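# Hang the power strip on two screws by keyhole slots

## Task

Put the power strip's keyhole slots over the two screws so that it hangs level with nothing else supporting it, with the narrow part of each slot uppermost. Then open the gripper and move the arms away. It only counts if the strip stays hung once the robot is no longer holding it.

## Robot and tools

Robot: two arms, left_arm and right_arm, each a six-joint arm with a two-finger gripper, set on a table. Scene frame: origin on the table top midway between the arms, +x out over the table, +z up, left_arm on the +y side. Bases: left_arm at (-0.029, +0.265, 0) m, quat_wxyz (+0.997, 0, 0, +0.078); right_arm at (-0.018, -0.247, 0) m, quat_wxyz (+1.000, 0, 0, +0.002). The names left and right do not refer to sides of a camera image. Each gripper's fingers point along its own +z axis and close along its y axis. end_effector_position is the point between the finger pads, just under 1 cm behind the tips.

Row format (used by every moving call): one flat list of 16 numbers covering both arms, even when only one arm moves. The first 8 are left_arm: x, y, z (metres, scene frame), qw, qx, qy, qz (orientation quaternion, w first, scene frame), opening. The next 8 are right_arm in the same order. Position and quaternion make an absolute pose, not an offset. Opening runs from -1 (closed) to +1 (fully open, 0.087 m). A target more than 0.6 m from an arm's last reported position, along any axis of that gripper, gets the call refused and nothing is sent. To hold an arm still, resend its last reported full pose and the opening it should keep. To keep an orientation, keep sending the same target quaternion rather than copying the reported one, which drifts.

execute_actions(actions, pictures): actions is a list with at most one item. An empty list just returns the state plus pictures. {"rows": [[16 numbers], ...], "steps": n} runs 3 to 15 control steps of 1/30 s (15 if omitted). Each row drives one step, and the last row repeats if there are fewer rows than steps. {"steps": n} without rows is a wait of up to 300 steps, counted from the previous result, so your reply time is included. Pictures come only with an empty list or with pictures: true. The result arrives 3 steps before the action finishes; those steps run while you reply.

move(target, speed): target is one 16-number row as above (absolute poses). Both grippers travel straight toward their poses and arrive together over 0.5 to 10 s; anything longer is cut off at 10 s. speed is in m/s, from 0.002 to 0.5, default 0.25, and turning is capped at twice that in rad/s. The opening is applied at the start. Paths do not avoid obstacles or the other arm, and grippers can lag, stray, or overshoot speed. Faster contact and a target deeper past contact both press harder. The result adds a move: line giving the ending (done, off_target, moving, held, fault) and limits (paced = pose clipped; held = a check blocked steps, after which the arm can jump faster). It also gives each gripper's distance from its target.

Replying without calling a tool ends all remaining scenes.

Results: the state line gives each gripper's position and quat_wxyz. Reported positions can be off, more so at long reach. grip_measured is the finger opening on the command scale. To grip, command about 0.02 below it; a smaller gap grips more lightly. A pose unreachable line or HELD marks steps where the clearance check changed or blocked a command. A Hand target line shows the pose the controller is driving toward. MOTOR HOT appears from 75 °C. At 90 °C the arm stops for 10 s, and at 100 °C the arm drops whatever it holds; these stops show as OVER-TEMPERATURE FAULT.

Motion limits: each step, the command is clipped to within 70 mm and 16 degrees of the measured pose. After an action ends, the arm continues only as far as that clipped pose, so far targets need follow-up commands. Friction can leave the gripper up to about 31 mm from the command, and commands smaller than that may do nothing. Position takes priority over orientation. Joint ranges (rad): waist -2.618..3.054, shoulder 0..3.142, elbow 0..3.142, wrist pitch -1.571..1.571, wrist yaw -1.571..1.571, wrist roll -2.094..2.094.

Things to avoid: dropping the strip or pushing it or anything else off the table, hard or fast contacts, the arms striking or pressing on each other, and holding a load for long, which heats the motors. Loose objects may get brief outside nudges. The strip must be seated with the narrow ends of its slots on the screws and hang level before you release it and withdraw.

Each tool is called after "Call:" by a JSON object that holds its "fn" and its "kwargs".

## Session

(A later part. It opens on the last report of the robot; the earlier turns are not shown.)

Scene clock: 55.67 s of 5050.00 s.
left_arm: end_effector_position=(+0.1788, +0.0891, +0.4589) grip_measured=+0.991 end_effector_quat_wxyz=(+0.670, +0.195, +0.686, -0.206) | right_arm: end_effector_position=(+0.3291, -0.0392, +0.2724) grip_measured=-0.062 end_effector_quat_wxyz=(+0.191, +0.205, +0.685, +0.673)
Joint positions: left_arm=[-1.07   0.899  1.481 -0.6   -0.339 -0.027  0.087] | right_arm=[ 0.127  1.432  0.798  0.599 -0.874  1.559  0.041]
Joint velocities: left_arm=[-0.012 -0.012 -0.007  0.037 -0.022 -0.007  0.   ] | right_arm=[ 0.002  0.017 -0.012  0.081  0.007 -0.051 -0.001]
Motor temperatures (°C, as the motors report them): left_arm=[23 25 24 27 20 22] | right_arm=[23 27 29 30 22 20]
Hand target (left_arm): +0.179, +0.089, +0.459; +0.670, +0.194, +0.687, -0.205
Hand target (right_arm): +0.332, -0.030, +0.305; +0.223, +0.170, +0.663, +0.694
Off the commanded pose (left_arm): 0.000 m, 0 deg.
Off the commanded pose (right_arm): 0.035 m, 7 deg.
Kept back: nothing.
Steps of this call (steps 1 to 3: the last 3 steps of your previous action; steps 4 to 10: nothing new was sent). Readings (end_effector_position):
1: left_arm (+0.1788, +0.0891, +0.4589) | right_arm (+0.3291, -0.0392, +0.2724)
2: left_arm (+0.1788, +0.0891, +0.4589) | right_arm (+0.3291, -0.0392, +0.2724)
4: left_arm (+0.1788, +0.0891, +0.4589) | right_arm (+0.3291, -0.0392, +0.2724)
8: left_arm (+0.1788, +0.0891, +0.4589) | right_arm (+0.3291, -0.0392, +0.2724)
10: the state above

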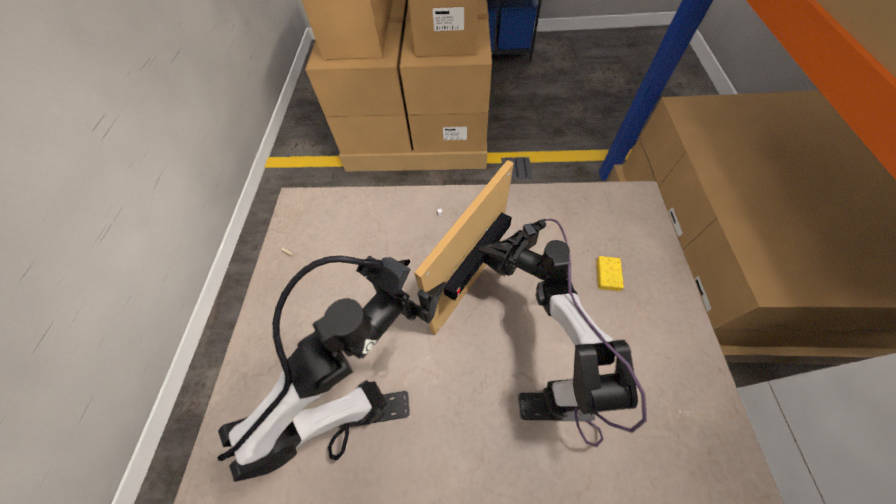

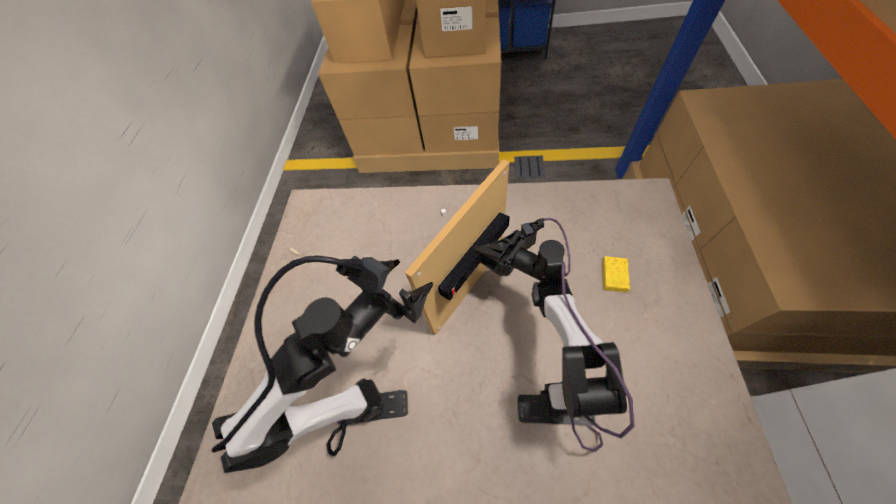

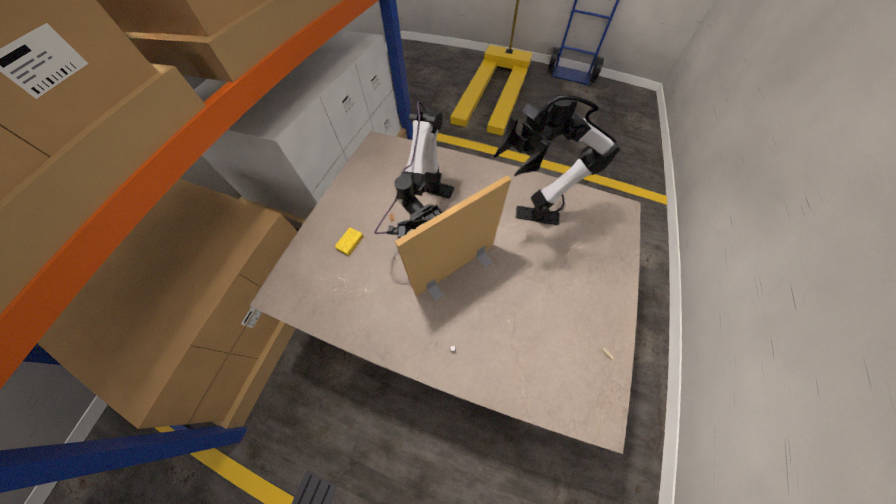

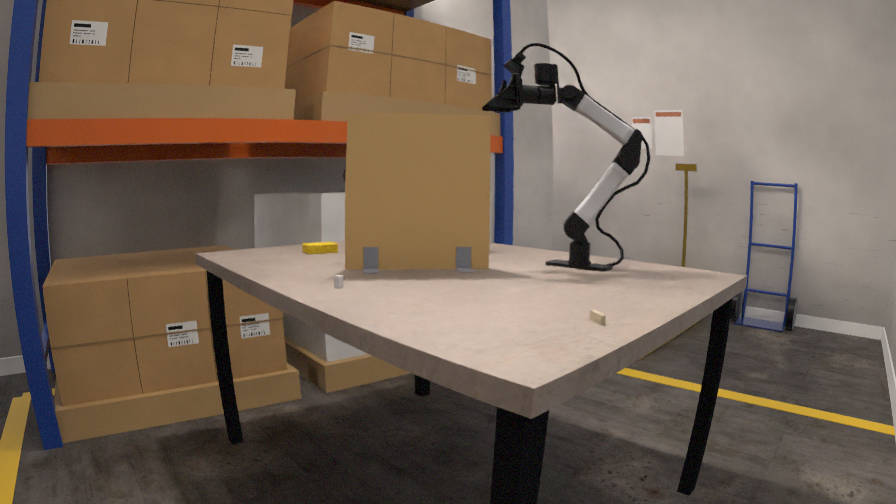

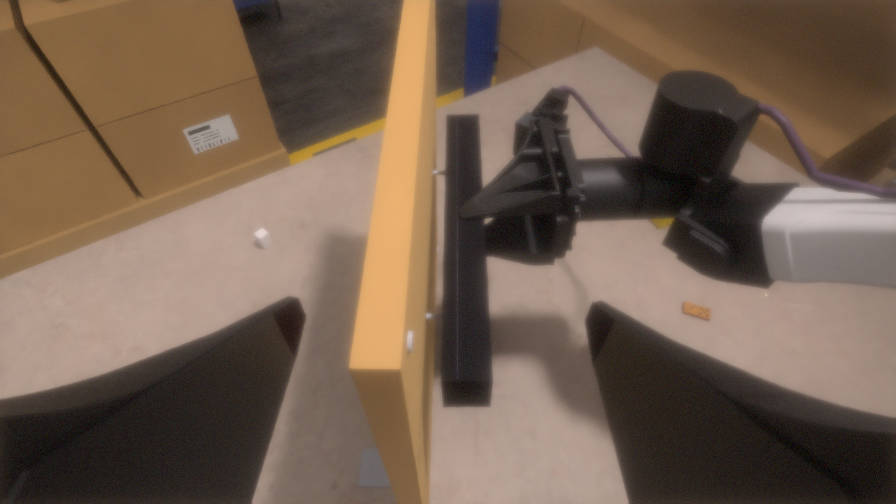

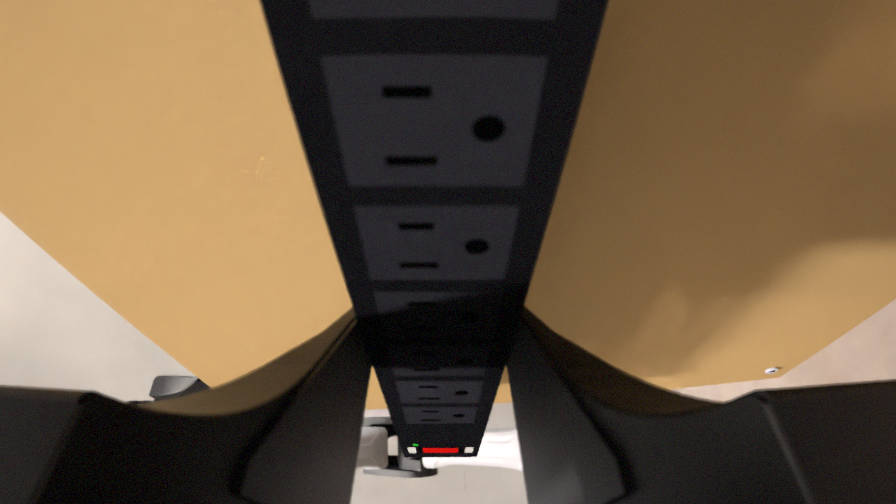

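Call:
{"fn": "execute_actions", "kwargs": {"actions": [{"rows":[[0.145,0.114,0.36,0.81,0.15,0.52,-0.24,1,0.336,-0.028,0.305,0.225,0.17,0.665,0.695,-0.2]],"steps":15}]}}

Call:
{"fn": "execute_actions", "kwargs": {"actions": [{"rows":[[0.145,0.114,0.255,0.901,0.097,0.328,-0.267,1,0.336,-0.028,0.305,0.225,0.17,0.665,0.695,-0.2]],"steps":15}]}}

Call:
{"fn": "execute_actions", "kwargs": {"actions": [{"rows":[[0.145,0.114,0.255,0.901,0.097,0.328,-0.267,1,0.336,-0.028,0.305,0.225,0.17,0.665,0.695,-0.2]],"steps":15}]}}

Call:
{"fn": "execute_actions", "kwargs": {"actions": [{"steps":10}], "pictures": true}}

Scene clock: 56.27 s of 5050.00 s.
left_arm: end_effector_position=(+0.1382, +0.1130, +0.3258) grip_measured=+0.991 end_effector_quat_wxyz=(+0.725, +0.207, +0.611, -0.242) | right_arm: end_effector_position=(+0.3291, -0.0392, +0.2724) grip_measured=-0.062 end_effector_quat_wxyz=(+0.191, +0.205, +0.685, +0.673)
Joint positions: left_arm=[-1.219  0.276  0.616 -0.156 -0.407  0.078  0.087] | right_arm=[ 0.127  1.432  0.798  0.599 -0.874  1.559  0.041]
Joint velocities: left_arm=[-0.217 -0.535 -0.681  1.355 -0.154  0.374  0.   ] | right_arm=[ 0.002 -0.017  0.007  0.037  0.037  0.022 -0.   ]
Motor temperatures (°C, as the motors report them): left_arm=[23 25 24 27 20 22] | right_arm=[23 27 30 30 22 20]
Steps of this call (steps 1 to 6: nothing new was sent; steps 7 to 18: the first 12 steps of this action). Readings (end_effector_position):
7: left_arm (+0.1783, +0.0881, +0.4561) | right_arm (+0.3291, -0.0392, +0.2724)
8: left_arm (+0.1734, +0.0900, +0.4379) | right_arm (+0.3291, -0.0392, +0.2724)
10: left_arm (+0.1616, +0.0986, +0.3882) | right_arm (+0.3291, -0.0392, +0.2724)
14: left_arm (+0.1434, +0.1102, +0.3210) | right_arm (+0.3291, -0.0392, +0.2724)
18: the state above

Scene clock: 56.77 s of 5050.00 s.
left_arm: end_effector_position=(+0.1455, +0.1001, +0.2297) grip_measured=+0.991 end_effector_quat_wxyz=(+0.786, +0.190, +0.543, -0.226) | right_arm: end_effector_position=(+0.3291, -0.0392, +0.2724) grip_measured=-0.062 end_effector_quat_wxyz=(+0.191, +0.205, +0.685, +0.673)
Joint positions: left_arm=[-1.323  0.024  0.028  0.394 -0.515  0.261  0.087] | right_arm=[ 0.127  1.432  0.798  0.599 -0.874  1.559  0.041]
Joint velocities: left_arm=[-0.002 -0.002 -0.159  0.945 -0.066  0.359  0.   ] | right_arm=[-0.007 -0.012 -0.007 -0.051 -0.095 -0.066 -0.   ]
Motor temperatures (°C, as the motors report them): left_arm=[23 25 24 27 20 22] | right_arm=[23 27 30 30 22 20]
Off your previous action's commanded pose (left_arm): 0.027 m, 11 deg at its last step (step 3 of this call).
Off your previous action's commanded pose (right_arm): 0.035 m, 7 deg at its last step (step 3 of this call).
joint sent to its limit (left arm) — the command would take joint 2 (shoulder) past its lower limit and joint 3 (elbow) past its lower limit, so those joints were sent only as far as their limits.
Steps of this call (steps 1 to 3: the last 3 steps of your previous action; steps 4 to 15: the first 12 steps of this action). Readings (end_effector_position):
4: left_arm (+0.1397, +0.1125, +0.3307) | right_arm (+0.3291, -0.0392, +0.2724)
5: left_arm (+0.1413, +0.1145, +0.3166) | right_arm (+0.3291, -0.0392, +0.2724)
7: left_arm (+0.1477, +0.1129, +0.2702) | right_arm (+0.3291, -0.0392, +0.2724)
11: left_arm (+0.1461, +0.0959, +0.2134) | right_arm (+0.3291, -0.0392, +0.2724)
15: the state above

Scene clock: 57.27 s of 5050.00 s.
left_arm: end_effector_position=(+0.1469, +0.1110, +0.2538) grip_measured=+0.991 end_effector_quat_wxyz=(+0.814, +0.153, +0.510, -0.233) | right_arm: end_effector_position=(+0.3291, -0.0392, +0.2724) grip_measured=-0.062 end_effector_quat_wxyz=(+0.191, +0.205, +0.685, +0.673)
Joint positions: left_arm=[-1.293  0.024  0.02   0.521 -0.506  0.281  0.087] | right_arm=[ 0.127  1.432  0.798  0.599 -0.874  1.559  0.041]
Joint velocities: left_arm=[ 0.002 -0.002  0.002  0.022  0.051 -0.007 -0.   ] | right_arm=[-0.007  0.007  0.002  0.007 -0.007  0.007  0.   ]
Motor temperatures (°C, as the motors report them): left_arm=[23 25 24 27 20 22] | right_arm=[23 26 30 30 22 20]
Off your previous action's commanded pose (left_arm): 0.017 m, 28 deg at its last step (step 3 of this call); orientation clipped at that step.
Off your previous action's commanded pose (right_arm): 0.035 m, 7 deg at its last step (step 3 of this call).
joint sent to its limit (left arm) — the command would take joint 2 (shoulder) past its lower limit and joint 3 (elbow) past its lower limit, so those joints were sent only as far as their limits.
Steps of this call (steps 1 to 3: the last 3 steps of your previous action; steps 4 to 15: the first 12 steps of this action). Readings (end_effector_position):
4: left_arm (+0.1473, +0.1069, +0.2430) | right_arm (+0.3291, -0.0392, +0.2724)
5: left_arm (+0.1476, +0.1082, +0.2453) | right_arm (+0.3291, -0.0392, +0.2724)
7: left_arm (+0.1477, +0.1096, +0.2490) | right_arm (+0.3291, -0.0392, +0.2724)
11: left_arm (+0.1471, +0.1105, +0.2524) | right_arm (+0.3291, -0.0392, +0.2724)
15: the state above

Scene clock: 57.60 s of 5050.00 s.
left_arm: end_effector_position=(+0.1468, +0.1112, +0.2546) grip_measured=+0.991 end_effector_quat_wxyz=(+0.814, +0.152, +0.509, -0.233) | right_arm: end_effector_position=(+0.3291, -0.0392, +0.2724) grip_measured=-0.062 end_effector_quat_wxyz=(+0.191, +0.205, +0.685, +0.673)
Joint positions: left_arm=[-1.293  0.024  0.02   0.525 -0.506  0.281  0.087] | right_arm=[ 0.127  1.432  0.798  0.599 -0.874  1.559  0.041]
Joint velocities: left_arm=[-0.007 -0.002 -0.007 -0.007  0.081  0.007 -0.002] | right_arm=[-0.012 -0.002  0.002  0.022  0.066  0.007 -0.   ]
Motor temperatures (°C, as the motors report them): left_arm=[23 25 24 27 20 22] | right_arm=[23 26 30 30 22 20]
Hand target (left_arm): +0.146, +0.113, +0.256; +0.820, +0.146, +0.501, -0.237
Hand target (right_arm): +0.332, -0.030, +0.305; +0.223, +0.170, +0.663, +0.694
Off the commanded pose (left_arm): 0.003 m, 24 deg; orientation clipped at the last step of the last action.
Off the commanded pose (right_arm): 0.035 m, 7 deg.
joint sent to its limit (left arm) — the command would take joint 2 (shoulder) past its lower limit and joint 3 (elbow) past its lower limit, so those joints were sent only as far as their limits.
Kept back: nothing.
Steps of this call (steps 1 to 3: the last 3 steps of your previous action; steps 4 to 10: nothing new was sent). Readings (end_effector_position):
1: left_arm (+0.1469, +0.1110, +0.2540) | right_arm (+0.3291, -0.0392, +0.2724)
2: left_arm (+0.1469, +0.1111, +0.2541) | right_arm (+0.3291, -0.0392, +0.2724)
4: left_arm (+0.1468, +0.1111, +0.2544) | right_arm (+0.3291, -0.0392, +0.2724)
8: left_arm (+0.1468, +0.1112, +0.2545) | right_arm (+0.3291, -0.0392, +0.2724)
10: the state above

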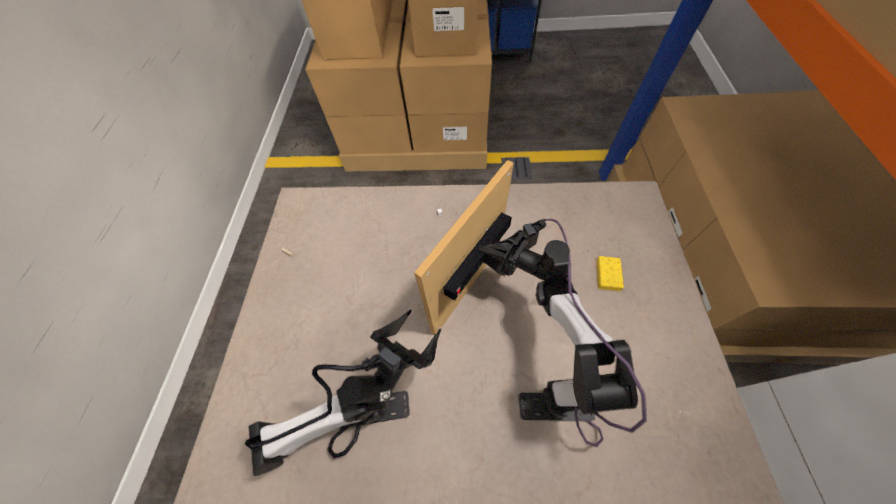

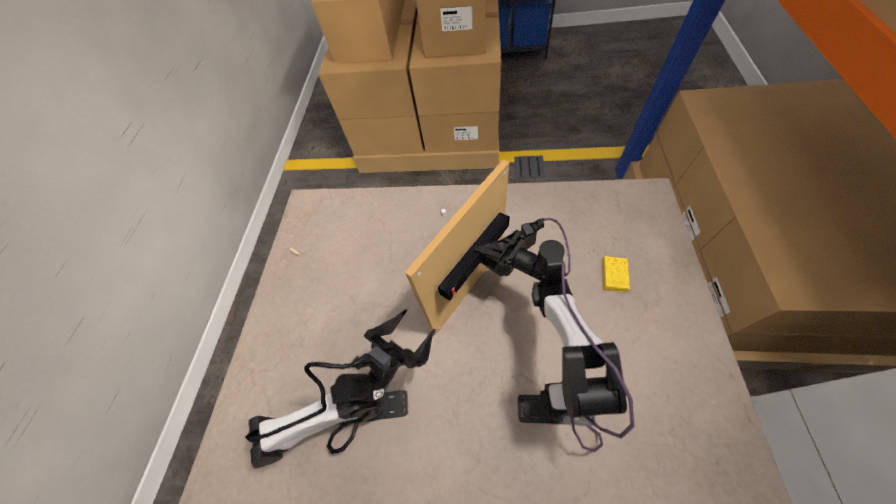

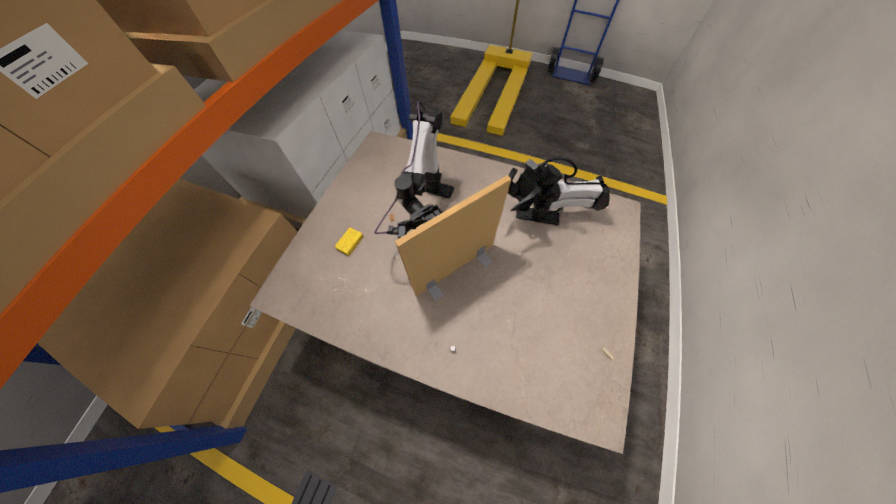

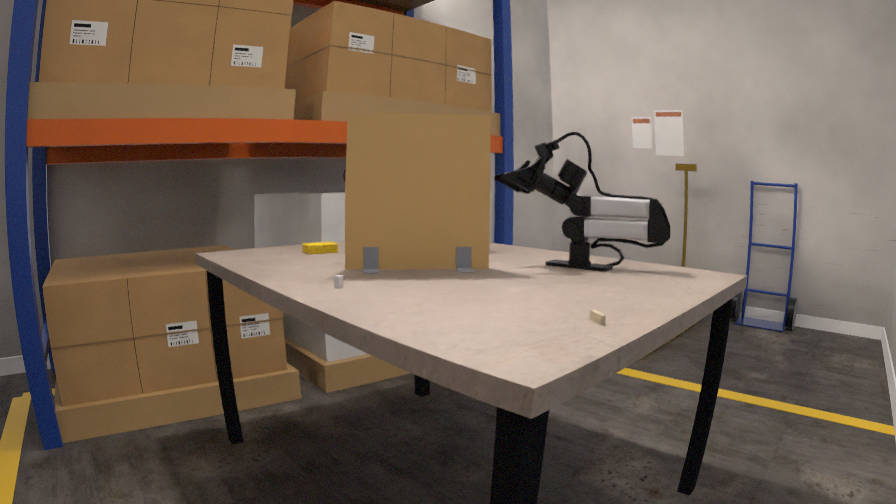

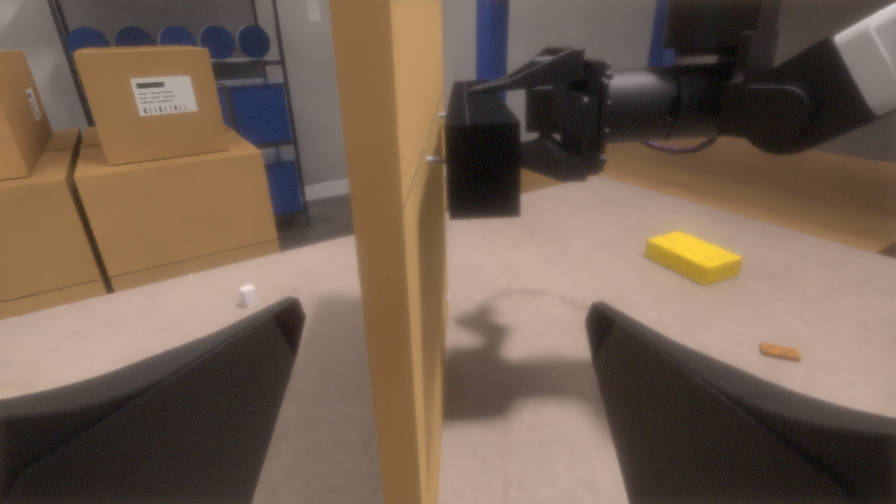

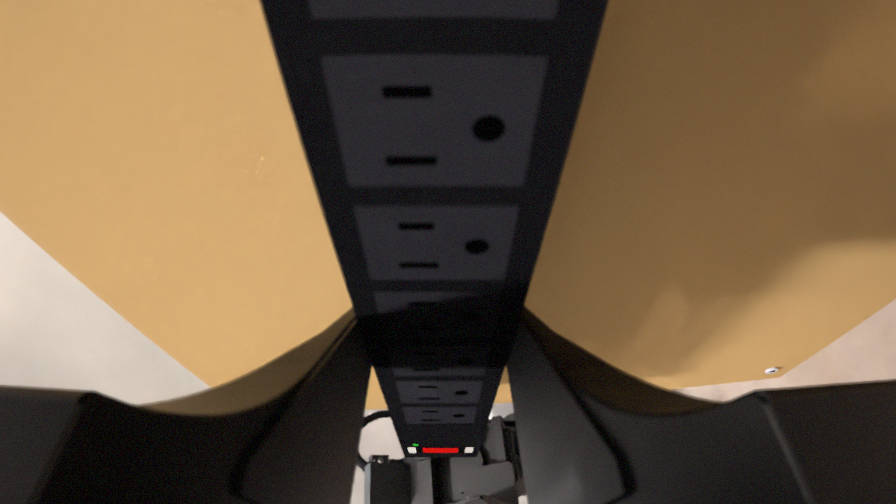

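Call:
{"fn": "execute_actions", "kwargs": {"actions": [{"rows":[[0.1468,0.1112,0.2546,0.814,0.152,0.509,-0.233,1,0.343,-0.033,0.298,0.232,0.163,0.665,0.695,-0.2]],"steps":15}]}}

Call:
{"fn": "execute_actions", "kwargs": {"actions": [{"steps":10}]}}

Scene clock: 58.07 s of 5050.00 s.
left_arm: end_effector_position=(+0.1468, +0.1112, +0.2546) grip_measured=+0.991 end_effector_quat_wxyz=(+0.814, +0.152, +0.509, -0.233) | right_arm: end_effector_position=(+0.3295, -0.0385, +0.2708) grip_measured=-0.062 end_effector_quat_wxyz=(+0.187, +0.190, +0.685, +0.678)
Joint positions: left_arm=[-1.293  0.024  0.02   0.525 -0.506  0.281  0.087] | right_arm=[ 0.122  1.458  0.803  0.637 -0.906  1.559  0.041]
Joint velocities: left_arm=[ 0.007  0.002 -0.002 -0.037  0.022  0.022 -0.   ] | right_arm=[-0.017  0.012  0.002  0.051 -0.037  0.051  0.   ]
Motor temperatures (°C, as the motors report them): left_arm=[23 25 24 27 20 22] | right_arm=[23 26 30 30 22 20]
Steps of this call (steps 1 to 2: nothing new was sent; steps 3 to 14: the first 12 steps of this action). Readings (end_effector_position):
3: left_arm (+0.1468, +0.1112, +0.2546) | right_arm (+0.3293, -0.0390, +0.2716)
4: left_arm (+0.1468, +0.1112, +0.2546) | right_arm (+0.3293, -0.0390, +0.2715)
6: left_arm (+0.1468, +0.1112, +0.2546) | right_arm (+0.3293, -0.0388, +0.2710)
10: left_arm (+0.1468, +0.1112, +0.2546) | right_arm (+0.3295, -0.0385, +0.2707)
14: the state above

Scene clock: 58.40 s of 5050.00 s.
left_arm: end_effector_position=(+0.1468, +0.1112, +0.2546) grip_measured=+0.991 end_effector_quat_wxyz=(+0.814, +0.152, +0.509, -0.233) | right_arm: end_effector_position=(+0.3296, -0.0385, +0.2707) grip_measured=-0.062 end_effector_quat_wxyz=(+0.186, +0.190, +0.685, +0.678)
Joint positions: left_arm=[-1.293  0.024  0.02   0.525 -0.506  0.281  0.087] | right_arm=[ 0.122  1.459  0.803  0.638 -0.907  1.559  0.041]
Joint velocities: left_arm=[-0.002 -0.007  0.007  0.066  0.022 -0.051  0.   ] | right_arm=[-0.007 -0.007 -0.012 -0.051 -0.007 -0.037  0.001]
Motor temperatures (°C, as the motors report them): left_arm=[23 25 24 27 20 22] | right_arm=[23 26 30 30 22 20]
Hand target (left_arm): +0.147, +0.111, +0.255; +0.814, +0.152, +0.509, -0.233
Hand target (right_arm): +0.340, -0.034, +0.299; +0.230, +0.163, +0.663, +0.694
Off the commanded pose (left_arm): 0.000 m, 0 deg.
Off the commanded pose (right_arm): 0.031 m, 7 deg.
Kept back: nothing.
Steps of this call (steps 1 to 3: the last 3 steps of your previous action; steps 4 to 10: nothing new was sent). Readings (end_effector_position):
1: left_arm (+0.1468, +0.1112, +0.2546) | right_arm (+0.3296, -0.0386, +0.2708)
2: left_arm (+0.1468, +0.1112, +0.2546) | right_arm (+0.3296, -0.0386, +0.2707)
4: left_arm (+0.1468, +0.1112, +0.2546) | right_arm (+0.3295, -0.0385, +0.2708)
8: left_arm (+0.1468, +0.1112, +0.2546) | right_arm (+0.3296, -0.0385, +0.2707)
10: the state above

Call:
{"fn": "execute_actions", "kwargs": {"actions": [{"rows":[[0.1468,0.1112,0.2546,0.814,0.152,0.509,-0.233,1,0.334,-0.051,0.292,0.232,0.163,0.665,0.695,-0.2]],"steps":15}]}}

Call:
{"fn": "execute_actions", "kwargs": {"actions": [{"steps":10}]}}

Scene clock: 58.87 s of 5050.00 s.
left_arm: end_effector_position=(+0.1468, +0.1112, +0.2546) grip_measured=+0.991 end_effector_quat_wxyz=(+0.814, +0.152, +0.509, -0.233) | right_arm: end_effector_position=(+0.3345, -0.0491, +0.2688) grip_measured=-0.062 end_effector_quat_wxyz=(+0.197, +0.196, +0.684, +0.674)
Joint positions: left_arm=[-1.293  0.024  0.02   0.525 -0.506  0.281  0.087] | right_arm=[ 0.091  1.459  0.798  0.639 -0.912  1.549  0.041]
Joint velocities: left_arm=[-0.002 -0.007 -0.022  0.037 -0.007 -0.022  0.001] | right_arm=[ 0.007  0.007 -0.022  0.037 -0.037 -0.037 -0.   ]
Motor temperatures (°C, as the motors report them): left_arm=[23 25 24 27 20 22] | right_arm=[23 26 30 30 22 20]
Steps of this call (steps 1 to 2: nothing new was sent; steps 3 to 14: the first 12 steps of this action). Readings (end_effector_position):
3: left_arm (+0.1468, +0.1112, +0.2546) | right_arm (+0.3299, -0.0400, +0.2708)
4: left_arm (+0.1468, +0.1112, +0.2546) | right_arm (+0.3307, -0.0418, +0.2705)
6: left_arm (+0.1468, +0.1112, +0.2546) | right_arm (+0.3329, -0.0462, +0.2696)
10: left_arm (+0.1468, +0.1112, +0.2546) | right_arm (+0.3345, -0.0491, +0.2689)
14: the state above

Scene clock: 59.20 s of 5050.00 s.
left_arm: end_effector_position=(+0.1468, +0.1112, +0.2546) grip_measured=+0.991 end_effector_quat_wxyz=(+0.814, +0.152, +0.509, -0.233) | right_arm: end_effector_position=(+0.3345, -0.0491, +0.2688) grip_measured=-0.062 end_effector_quat_wxyz=(+0.198, +0.196, +0.684, +0.674)
Joint positions: left_arm=[-1.293  0.024  0.02   0.525 -0.506  0.281  0.087] | right_arm=[ 0.091  1.459  0.798  0.639 -0.912  1.548  0.041]
Joint velocities: left_arm=[ 0.012  0.002 -0.012  0.022  0.007 -0.051 -0.   ] | right_arm=[-0.012  0.012 -0.002  0.022  0.066  0.022  0.   ]
Motor temperatures (°C, as the motors report them): left_arm=[23 25 24 27 20 22] | right_arm=[23 26 30 30 22 20]
Hand target (left_arm): +0.147, +0.111, +0.255; +0.814, +0.152, +0.509, -0.233
Hand target (right_arm): +0.333, -0.051, +0.292; +0.230, +0.163, +0.665, +0.691
Off the commanded pose (left_arm): 0.000 m, 0 deg.
Off the commanded pose (right_arm): 0.023 m, 6 deg.
Kept back: nothing.
Steps of this call (steps 1 to 3: the last 3 steps of your previous action; steps 4 to 10: nothing new was sent). Readings (end_effector_position):
1: left_arm (+0.1468, +0.1112, +0.2546) | right_arm (+0.3345, -0.0491, +0.2688)
2: left_arm (+0.1468, +0.1112, +0.2546) | right_arm (+0.3345, -0.0491, +0.2688)
4: left_arm (+0.1468, +0.1112, +0.2546) | right_arm (+0.3345, -0.0491, +0.2688)
8: left_arm (+0.1468, +0.1112, +0.2546) | right_arm (+0.3345, -0.0491, +0.2688)
10: the state above

Call:
{"fn": "execute_actions", "kwargs": {"actions": [{"rows":[[0.1468,0.1112,0.2546,0.814,0.152,0.509,-0.233,1,0.341,-0.031,0.294,0.232,0.163,0.665,0.695,-0.2]],"steps":15}]}}

Call:
{"fn": "execute_actions", "kwargs": {"actions": [{"steps":10}]}}

Scene clock: 59.67 s of 5050.00 s.
left_arm: end_effector_position=(+0.1468, +0.1112, +0.2546) grip_measured=+0.991 end_effector_quat_wxyz=(+0.814, +0.152, +0.509, -0.233) | right_arm: end_effector_position=(+0.3357, -0.0430, +0.2664) grip_measured=-0.062 end_effector_quat_wxyz=(+0.197, +0.198, +0.684, +0.673)
Joint positions: left_arm=[-1.293  0.024  0.02   0.525 -0.506  0.281  0.087] | right_arm=[ 0.111  1.469  0.798  0.646 -0.889  1.55   0.041]
Joint velocities: left_arm=[ 0.002  0.017 -0.007  0.007  0.022 -0.022  0.   ] | right_arm=[-0.007 -0.002  0.007 -0.022  0.007 -0.007 -0.001]
Motor temperatures (°C, as the motors report them): left_arm=[23 25 24 27 20 22] | right_arm=[23 26 30 30 22 20]
Steps of this call (steps 1 to 2: nothing new was sent; steps 3 to 14: the first 12 steps of this action). Readings (end_effector_position):
3: left_arm (+0.1468, +0.1112, +0.2546) | right_arm (+0.3350, -0.0476, +0.2682)
4: left_arm (+0.1468, +0.1112, +0.2546) | right_arm (+0.3357, -0.0449, +0.2673)
6: left_arm (+0.1468, +0.1112, +0.2546) | right_arm (+0.3357, -0.0430, +0.2664)
10: left_arm (+0.1468, +0.1112, +0.2546) | right_arm (+0.3357, -0.0430, +0.2664)
14: the state above

Scene clock: 60.00 s of 5050.00 s.
left_arm: end_effector_position=(+0.1468, +0.1112, +0.2546) grip_measured=+0.991 end_effector_quat_wxyz=(+0.814, +0.152, +0.509, -0.233) | right_arm: end_effector_position=(+0.3357, -0.0430, +0.2664) grip_measured=-0.062 end_effector_quat_wxyz=(+0.197, +0.198, +0.684, +0.673)
Joint positions: left_arm=[-1.293  0.024  0.02   0.525 -0.506  0.281  0.087] | right_arm=[ 0.111  1.469  0.798  0.646 -0.889  1.55   0.041]
Joint velocities: left_arm=[ 0.002 -0.012 -0.012 -0.051 -0.051 -0.007  0.   ] | right_arm=[-0.017 -0.002  0.012  0.081 -0.081 -0.007  0.001]
Motor temperatures (°C, as the motors report them): left_arm=[23 25 24 27 20 22] | right_arm=[23 26 30 30 22 20]
Hand target (left_arm): +0.147, +0.111, +0.255; +0.814, +0.152, +0.509, -0.233
Hand target (right_arm): +0.338, -0.032, +0.294; +0.229, +0.163, +0.663, +0.694
Off the commanded pose (left_arm): 0.000 m, 0 deg.
Off the commanded pose (right_arm): 0.031 m, 7 deg.
Kept back: nothing.
Steps of this call (steps 1 to 3: the last 3 steps of your previous action; steps 4 to 10: nothing new was sent). Readings (end_effector_position):
1: left_arm (+0.1468, +0.1112, +0.2546) | right_arm (+0.3357, -0.0430, +0.2664)
2: left_arm (+0.1468, +0.1112, +0.2546) | right_arm (+0.3357, -0.0430, +0.2664)
4: left_arm (+0.1468, +0.1112, +0.2546) | right_arm (+0.3357, -0.0430, +0.2664)
8: left_arm (+0.1468, +0.1112, +0.2546) | right_arm (+0.3357, -0.0430, +0.2664)
10: the state above

Call:
{"fn": "execute_actions", "kwargs": {"actions": [{"rows":[[0.1468,0.1112,0.2546,0.814,0.152,0.509,-0.233,1,0.31,-0.088,0.292,0.232,0.163,0.665,0.695,-0.2]],"steps":15}]}}

Call:
{"fn": "execute_actions", "kwargs": {"actions": [{"steps":15}], "pictures": true}}

Call:
{"fn": "zoom_image", "kwargs": {"camera": "cam_left_wrist", "region": [400,60,620,240]}}

Scene clock: 60.50 s of 5050.00 s.
left_arm: end_effector_position=(+0.1468, +0.1112, +0.2546) grip_measured=+0.991 end_effector_quat_wxyz=(+0.814, +0.152, +0.509, -0.233) | right_arm: end_effector_position=(+0.3214, -0.0894, +0.2618) grip_measured=-0.062 end_effector_quat_wxyz=(+0.204, +0.209, +0.681, +0.671)
Joint positions: left_arm=[-1.293  0.024  0.02   0.525 -0.506  0.281  0.087] | right_arm=[-0.043  1.393  0.716  0.647 -1.018  1.548  0.041]
Joint velocities: left_arm=[-0.007  0.022 -0.002 -0.037 -0.037  0.007 -0.001] | right_arm=[ 0.012 -0.017 -0.012  0.007 -0.168 -0.022  0.   ]
Motor temperatures (°C, as the motors report them): left_arm=[23 24 24 27 20 22] | right_arm=[23 26 30 30 22 20]
Steps of this call (steps 1 to 3: nothing new was sent; steps 4 to 15: the first 12 steps of this action). Readings (end_effector_position):
4: left_arm (+0.1468, +0.1112, +0.2546) | right_arm (+0.3340, -0.0477, +0.2658)
5: left_arm (+0.1468, +0.1112, +0.2546) | right_arm (+0.3299, -0.0562, +0.2640)
7: left_arm (+0.1468, +0.1112, +0.2546) | right_arm (+0.3261, -0.0760, +0.2614)
11: left_arm (+0.1468, +0.1112, +0.2546) | right_arm (+0.3258, -0.0910, +0.2612)
15: the state above

Scene clock: 61.00 s of 5050.00 s.
left_arm: end_effector_position=(+0.1468, +0.1112, +0.2546) grip_measured=+0.991 end_effector_quat_wxyz=(+0.814, +0.152, +0.509, -0.233) | right_arm: end_effector_position=(+0.3182, -0.0883, +0.2638) grip_measured=-0.062 end_effector_quat_wxyz=(+0.199, +0.202, +0.681, +0.675)
Joint positions: left_arm=[-1.293  0.024  0.02   0.525 -0.506  0.281  0.087] | right_arm=[-0.043  1.392  0.716  0.656 -1.035  1.554  0.041]
Joint velocities: left_arm=[-0.002 -0.002  0.007 -0.095  0.037 -0.037 -0.001] | right_arm=[-0.002 -0.012 -0.012 -0.095 -0.037  0.007 -0.001]
Motor temperatures (°C, as the motors report them): left_arm=[23 24 24 27 20 22] | right_arm=[23 26 30 31 22 20]
Hand target (left_arm): +0.147, +0.111, +0.255; +0.814, +0.152, +0.509, -0.233
Hand target (right_arm): +0.309, -0.088, +0.291; +0.230, +0.162, +0.666, +0.691
Off the commanded pose (left_arm): 0.000 m, 0 deg.
Off the commanded pose (right_arm): 0.029 m, 7 deg.
Kept back: nothing.
Steps of this call (steps 1 to 3: the last 3 steps of your previous action; steps 4 to 15: nothing new was sent). Readings (end_effector_position):
1: left_arm (+0.1468, +0.1112, +0.2546) | right_arm (+0.3207, -0.0891, +0.2622)
2: left_arm (+0.1468, +0.1112, +0.2546) | right_arm (+0.3202, -0.0889, +0.2624)
4: left_arm (+0.1468, +0.1112, +0.2546) | right_arm (+0.3193, -0.0886, +0.2631)
8: left_arm (+0.1468, +0.1112, +0.2546) | right_arm (+0.3185, -0.0884, +0.2636)
15: the state above

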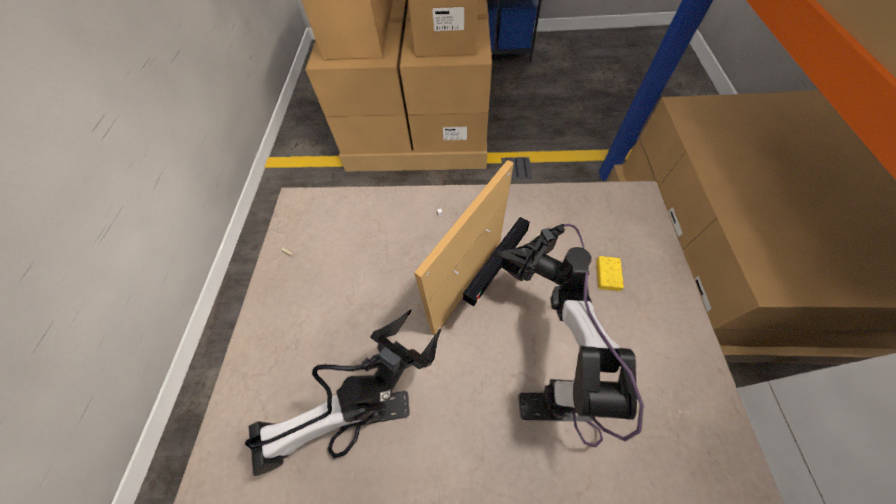

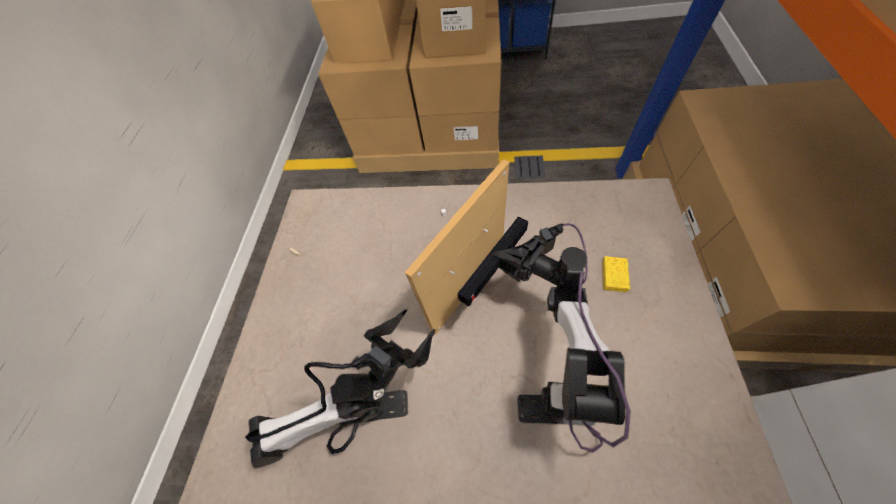

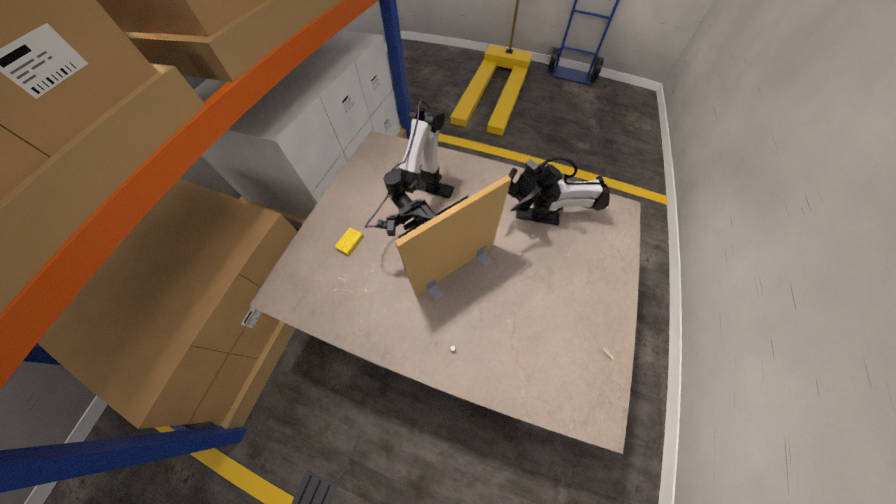

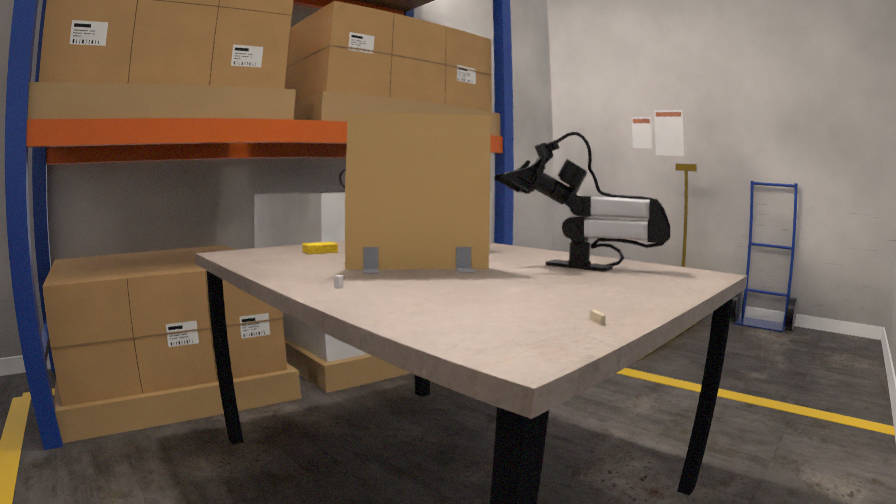

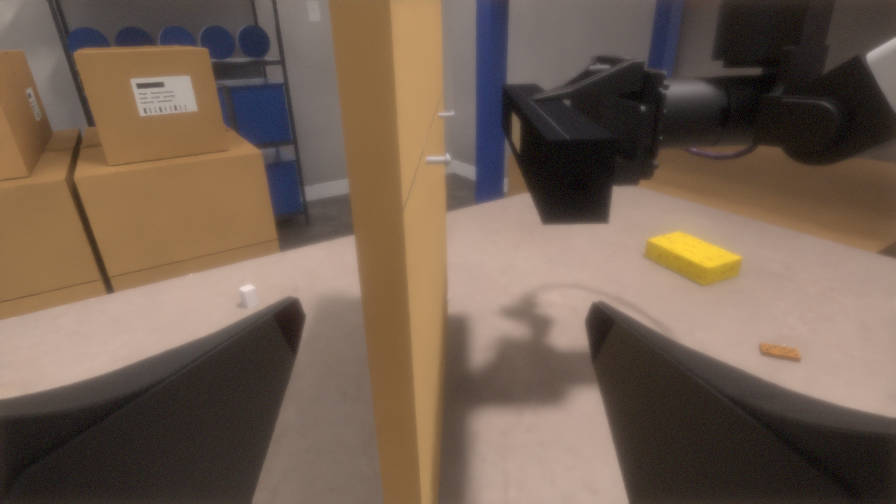

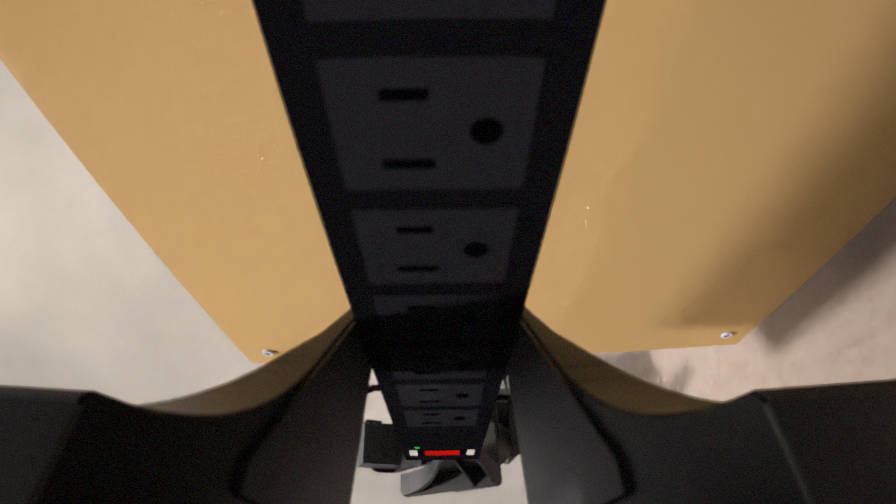

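Region (400, 60, 620, 240) of cam_left_wrist's 896x504 image, scaled by 2.291, with more detail than that image has; it fills the top 412 rows of this view, and the rest is white.

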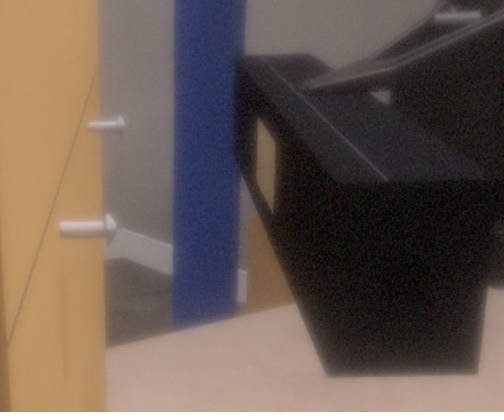

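Call:
{"fn": "execute_actions", "kwargs": {"actions": [{"rows":[[0.1468,0.1112,0.2546,0.814,0.152,0.509,-0.233,1,0.342,-0.05,0.31,0.232,0.163,0.665,0.695,-0.2]],"steps":15}]}}

Call:
{"fn": "execute_actions", "kwargs": {"actions": [{"steps":15}]}}

Scene clock: 62.07 s of 5050.00 s.
left_arm: end_effector_position=(+0.1468, +0.1112, +0.2546) grip_measured=+0.991 end_effector_quat_wxyz=(+0.814, +0.152, +0.509, -0.233) | right_arm: end_effector_position=(+0.3339, -0.0503, +0.2801) grip_measured=-0.062 end_effector_quat_wxyz=(+0.198, +0.186, +0.681, +0.680)
Joint positions: left_arm=[-1.293  0.024  0.02   0.525 -0.506  0.281  0.087] | right_arm=[ 0.083  1.454  0.824  0.636 -0.935  1.559  0.041]
Joint velocities: left_arm=[ 0.017 -0.012  0.002 -0.095  0.051  0.051 -0.002] | right_arm=[ 0.002  0.046 -0.002 -0.066  0.139  0.007  0.001]
Motor temperatures (°C, as the motors report them): left_arm=[23 24 24 27 20 22] | right_arm=[23 27 30 31 22 20]
Steps of this call (steps 1 to 20: nothing new was sent; steps 21 to 32: the first 12 steps of this action). Readings (end_effector_position):
21: left_arm (+0.1468, +0.1112, +0.2546) | right_arm (+0.3198, -0.0847, +0.2649)
22: left_arm (+0.1468, +0.1112, +0.2546) | right_arm (+0.3231, -0.0772, +0.2675)
24: left_arm (+0.1468, +0.1112, +0.2546) | right_arm (+0.3261, -0.0605, +0.2742)
28: left_arm (+0.1468, +0.1112, +0.2546) | right_arm (+0.3292, -0.0494, +0.2817)
32: the state above

Scene clock: 62.57 s of 5050.00 s.
left_arm: end_effector_position=(+0.1468, +0.1112, +0.2546) grip_measured=+0.991 end_effector_quat_wxyz=(+0.814, +0.152, +0.509, -0.233) | right_arm: end_effector_position=(+0.3366, -0.0510, +0.2766) grip_measured=-0.062 end_effector_quat_wxyz=(+0.196, +0.196, +0.682, +0.677)
Joint positions: left_arm=[-1.293  0.024  0.02   0.525 -0.506  0.281  0.087] | right_arm=[ 0.083  1.458  0.824  0.621 -0.922  1.559  0.041]
Joint velocities: left_arm=[-0.017 -0.007 -0.002 -0.007 -0.022  0.022  0.   ] | right_arm=[-0.007 -0.007 -0.007  0.066  0.037 -0.095  0.   ]
Motor temperatures (°C, as the motors report them): left_arm=[23 24 24 27 20 22] | right_arm=[23 27 30 31 22 20]
Hand target (left_arm): +0.147, +0.111, +0.255; +0.814, +0.152, +0.509, -0.233
Hand target (right_arm): +0.339, -0.050, +0.310; +0.230, +0.163, +0.662, +0.694
Off the commanded pose (left_arm): 0.000 m, 0 deg.
Off the commanded pose (right_arm): 0.034 m, 6 deg.
Kept back: nothing.
Steps of this call (steps 1 to 3: the last 3 steps of your previous action; steps 4 to 15: nothing new was sent). Readings (end_effector_position):
1: left_arm (+0.1468, +0.1112, +0.2546) | right_arm (+0.3346, -0.0504, +0.2791)
2: left_arm (+0.1468, +0.1112, +0.2546) | right_arm (+0.3351, -0.0505, +0.2784)
4: left_arm (+0.1468, +0.1112, +0.2546) | right_arm (+0.3359, -0.0507, +0.2773)
8: left_arm (+0.1468, +0.1112, +0.2546) | right_arm (+0.3364, -0.0509, +0.2768)
15: the state above

Call:
{"fn": "execute_actions", "kwargs": {"actions": [{"rows":[[0.1468,0.1112,0.2546,0.814,0.152,0.509,-0.233,1,0.34,-0.052,0.294,0.232,0.163,0.665,0.695,-0.2]],"steps":15}]}}

Call:
{"fn": "execute_actions", "kwargs": {"actions": [{"rows":[[0.1468,0.1112,0.2546,0.814,0.152,0.509,-0.233,1,0.347,-0.034,0.296,0.232,0.163,0.665,0.695,-0.2]],"steps":15}]}}

Call:
{"fn": "execute_actions", "kwargs": {"actions": [{"steps":10}]}}

Scene clock: 63.07 s of 5050.00 s.
left_arm: end_effector_position=(+0.1468, +0.1112, +0.2546) grip_measured=+0.991 end_effector_quat_wxyz=(+0.814, +0.152, +0.509, -0.233) | right_arm: end_effector_position=(+0.3397, -0.0507, +0.2707) grip_measured=-0.062 end_effector_quat_wxyz=(+0.195, +0.197, +0.685, +0.674)
Joint positions: left_arm=[-1.293  0.024  0.02   0.525 -0.506  0.281  0.087] | right_arm=[ 0.083  1.477  0.824  0.628 -0.922  1.55   0.041]
Joint velocities: left_arm=[ 0.007  0.012 -0.002 -0.037 -0.037  0.037  0.   ] | right_arm=[ 0.007 -0.007 -0.007  0.007  0.051 -0.007  0.001]
Motor temperatures (°C, as the motors report them): left_arm=[23 24 24 27 20 22] | right_arm=[23 27 30 31 22 20]
Steps of this call (steps 1 to 3: nothing new was sent; steps 4 to 15: the first 12 steps of this action). Readings (end_effector_position):
4: left_arm (+0.1468, +0.1112, +0.2546) | right_arm (+0.3369, -0.0509, +0.2761)
5: left_arm (+0.1468, +0.1112, +0.2546) | right_arm (+0.3375, -0.0509, +0.2755)
7: left_arm (+0.1468, +0.1112, +0.2546) | right_arm (+0.3386, -0.0508, +0.2730)
11: left_arm (+0.1468, +0.1112, +0.2546) | right_arm (+0.3397, -0.0507, +0.2705)
15: the state above

Scene clock: 63.57 s of 5050.00 s.
left_arm: end_effector_position=(+0.1468, +0.1112, +0.2546) grip_measured=+0.991 end_effector_quat_wxyz=(+0.814, +0.152, +0.509, -0.233) | right_arm: end_effector_position=(+0.3412, -0.0454, +0.2688) grip_measured=-0.062 end_effector_quat_wxyz=(+0.196, +0.198, +0.684, +0.674)
Joint positions: left_arm=[-1.293  0.024  0.02   0.525 -0.506  0.281  0.087] | right_arm=[ 0.101  1.487  0.824  0.639 -0.901  1.551  0.041]
Joint velocities: left_arm=[-0.017 -0.007 -0.012 -0.051  0.007 -0.022  0.001] | right_arm=[-0.012  0.002  0.002  0.037 -0.007  0.037  0.   ]
Motor temperatures (°C, as the motors report them): left_arm=[23 24 24 27 20 22] | right_arm=[23 27 31 31 22 20]
Off your previous action's commanded pose (left_arm): 0.000 m, 0 deg at its last step (step 3 of this call).
Off your previous action's commanded pose (right_arm): 0.023 m, 7 deg at its last step (step 3 of this call).
Steps of this call (steps 1 to 3: the last 3 steps of your previous action; steps 4 to 15: the first 12 steps of this action). Readings (end_effector_position):
4: left_arm (+0.1468, +0.1112, +0.2546) | right_arm (+0.3403, -0.0493, +0.2700)
5: left_arm (+0.1468, +0.1112, +0.2546) | right_arm (+0.3411, -0.0466, +0.2690)
7: left_arm (+0.1468, +0.1112, +0.2546) | right_arm (+0.3412, -0.0454, +0.2688)
11: left_arm (+0.1468, +0.1112, +0.2546) | right_arm (+0.3412, -0.0454, +0.2688)
15: the state above

Scene clock: 63.90 s of 5050.00 s.
left_arm: end_effector_position=(+0.1468, +0.1112, +0.2546) grip_measured=+0.991 end_effector_quat_wxyz=(+0.814, +0.152, +0.509, -0.233) | right_arm: end_effector_position=(+0.3412, -0.0454, +0.2688) grip_measured=-0.062 end_effector_quat_wxyz=(+0.196, +0.198, +0.684, +0.674)
Joint positions: left_arm=[-1.293  0.024  0.02   0.525 -0.506  0.281  0.087] | right_arm=[ 0.101  1.487  0.824  0.639 -0.901  1.551  0.041]
Joint velocities: left_arm=[-0.017 -0.012 -0.002 -0.007  0.066 -0.037 -0.001] | right_arm=[ 0.017  0.002  0.002  0.051 -0.007  0.022  0.   ]
Motor temperatures (°C, as the motors report them): left_arm=[23 24 24 27 20 22] | right_arm=[23 27 31 31 22 20]
Hand target (left_arm): +0.147, +0.111, +0.255; +0.814, +0.152, +0.509, -0.233
Hand target (right_arm): +0.344, -0.035, +0.296; +0.229, +0.163, +0.663, +0.693
Off the commanded pose (left_arm): 0.000 m, 0 deg.
Off the commanded pose (right_arm): 0.030 m, 7 deg.
Kept back: nothing.
Steps of this call (steps 1 to 3: the last 3 steps of your previous action; steps 4 to 10: nothing new was sent). Readings (end_effector_position):
1: left_arm (+0.1468, +0.1112, +0.2546) | right_arm (+0.3412, -0.0454, +0.2688)
2: left_arm (+0.1468, +0.1112, +0.2546) | right_arm (+0.3412, -0.0454, +0.2688)
4: left_arm (+0.1468, +0.1112, +0.2546) | right_arm (+0.3412, -0.0454, +0.2688)
8: left_arm (+0.1468, +0.1112, +0.2546) | right_arm (+0.3412, -0.0454, +0.2688)
10: the state above


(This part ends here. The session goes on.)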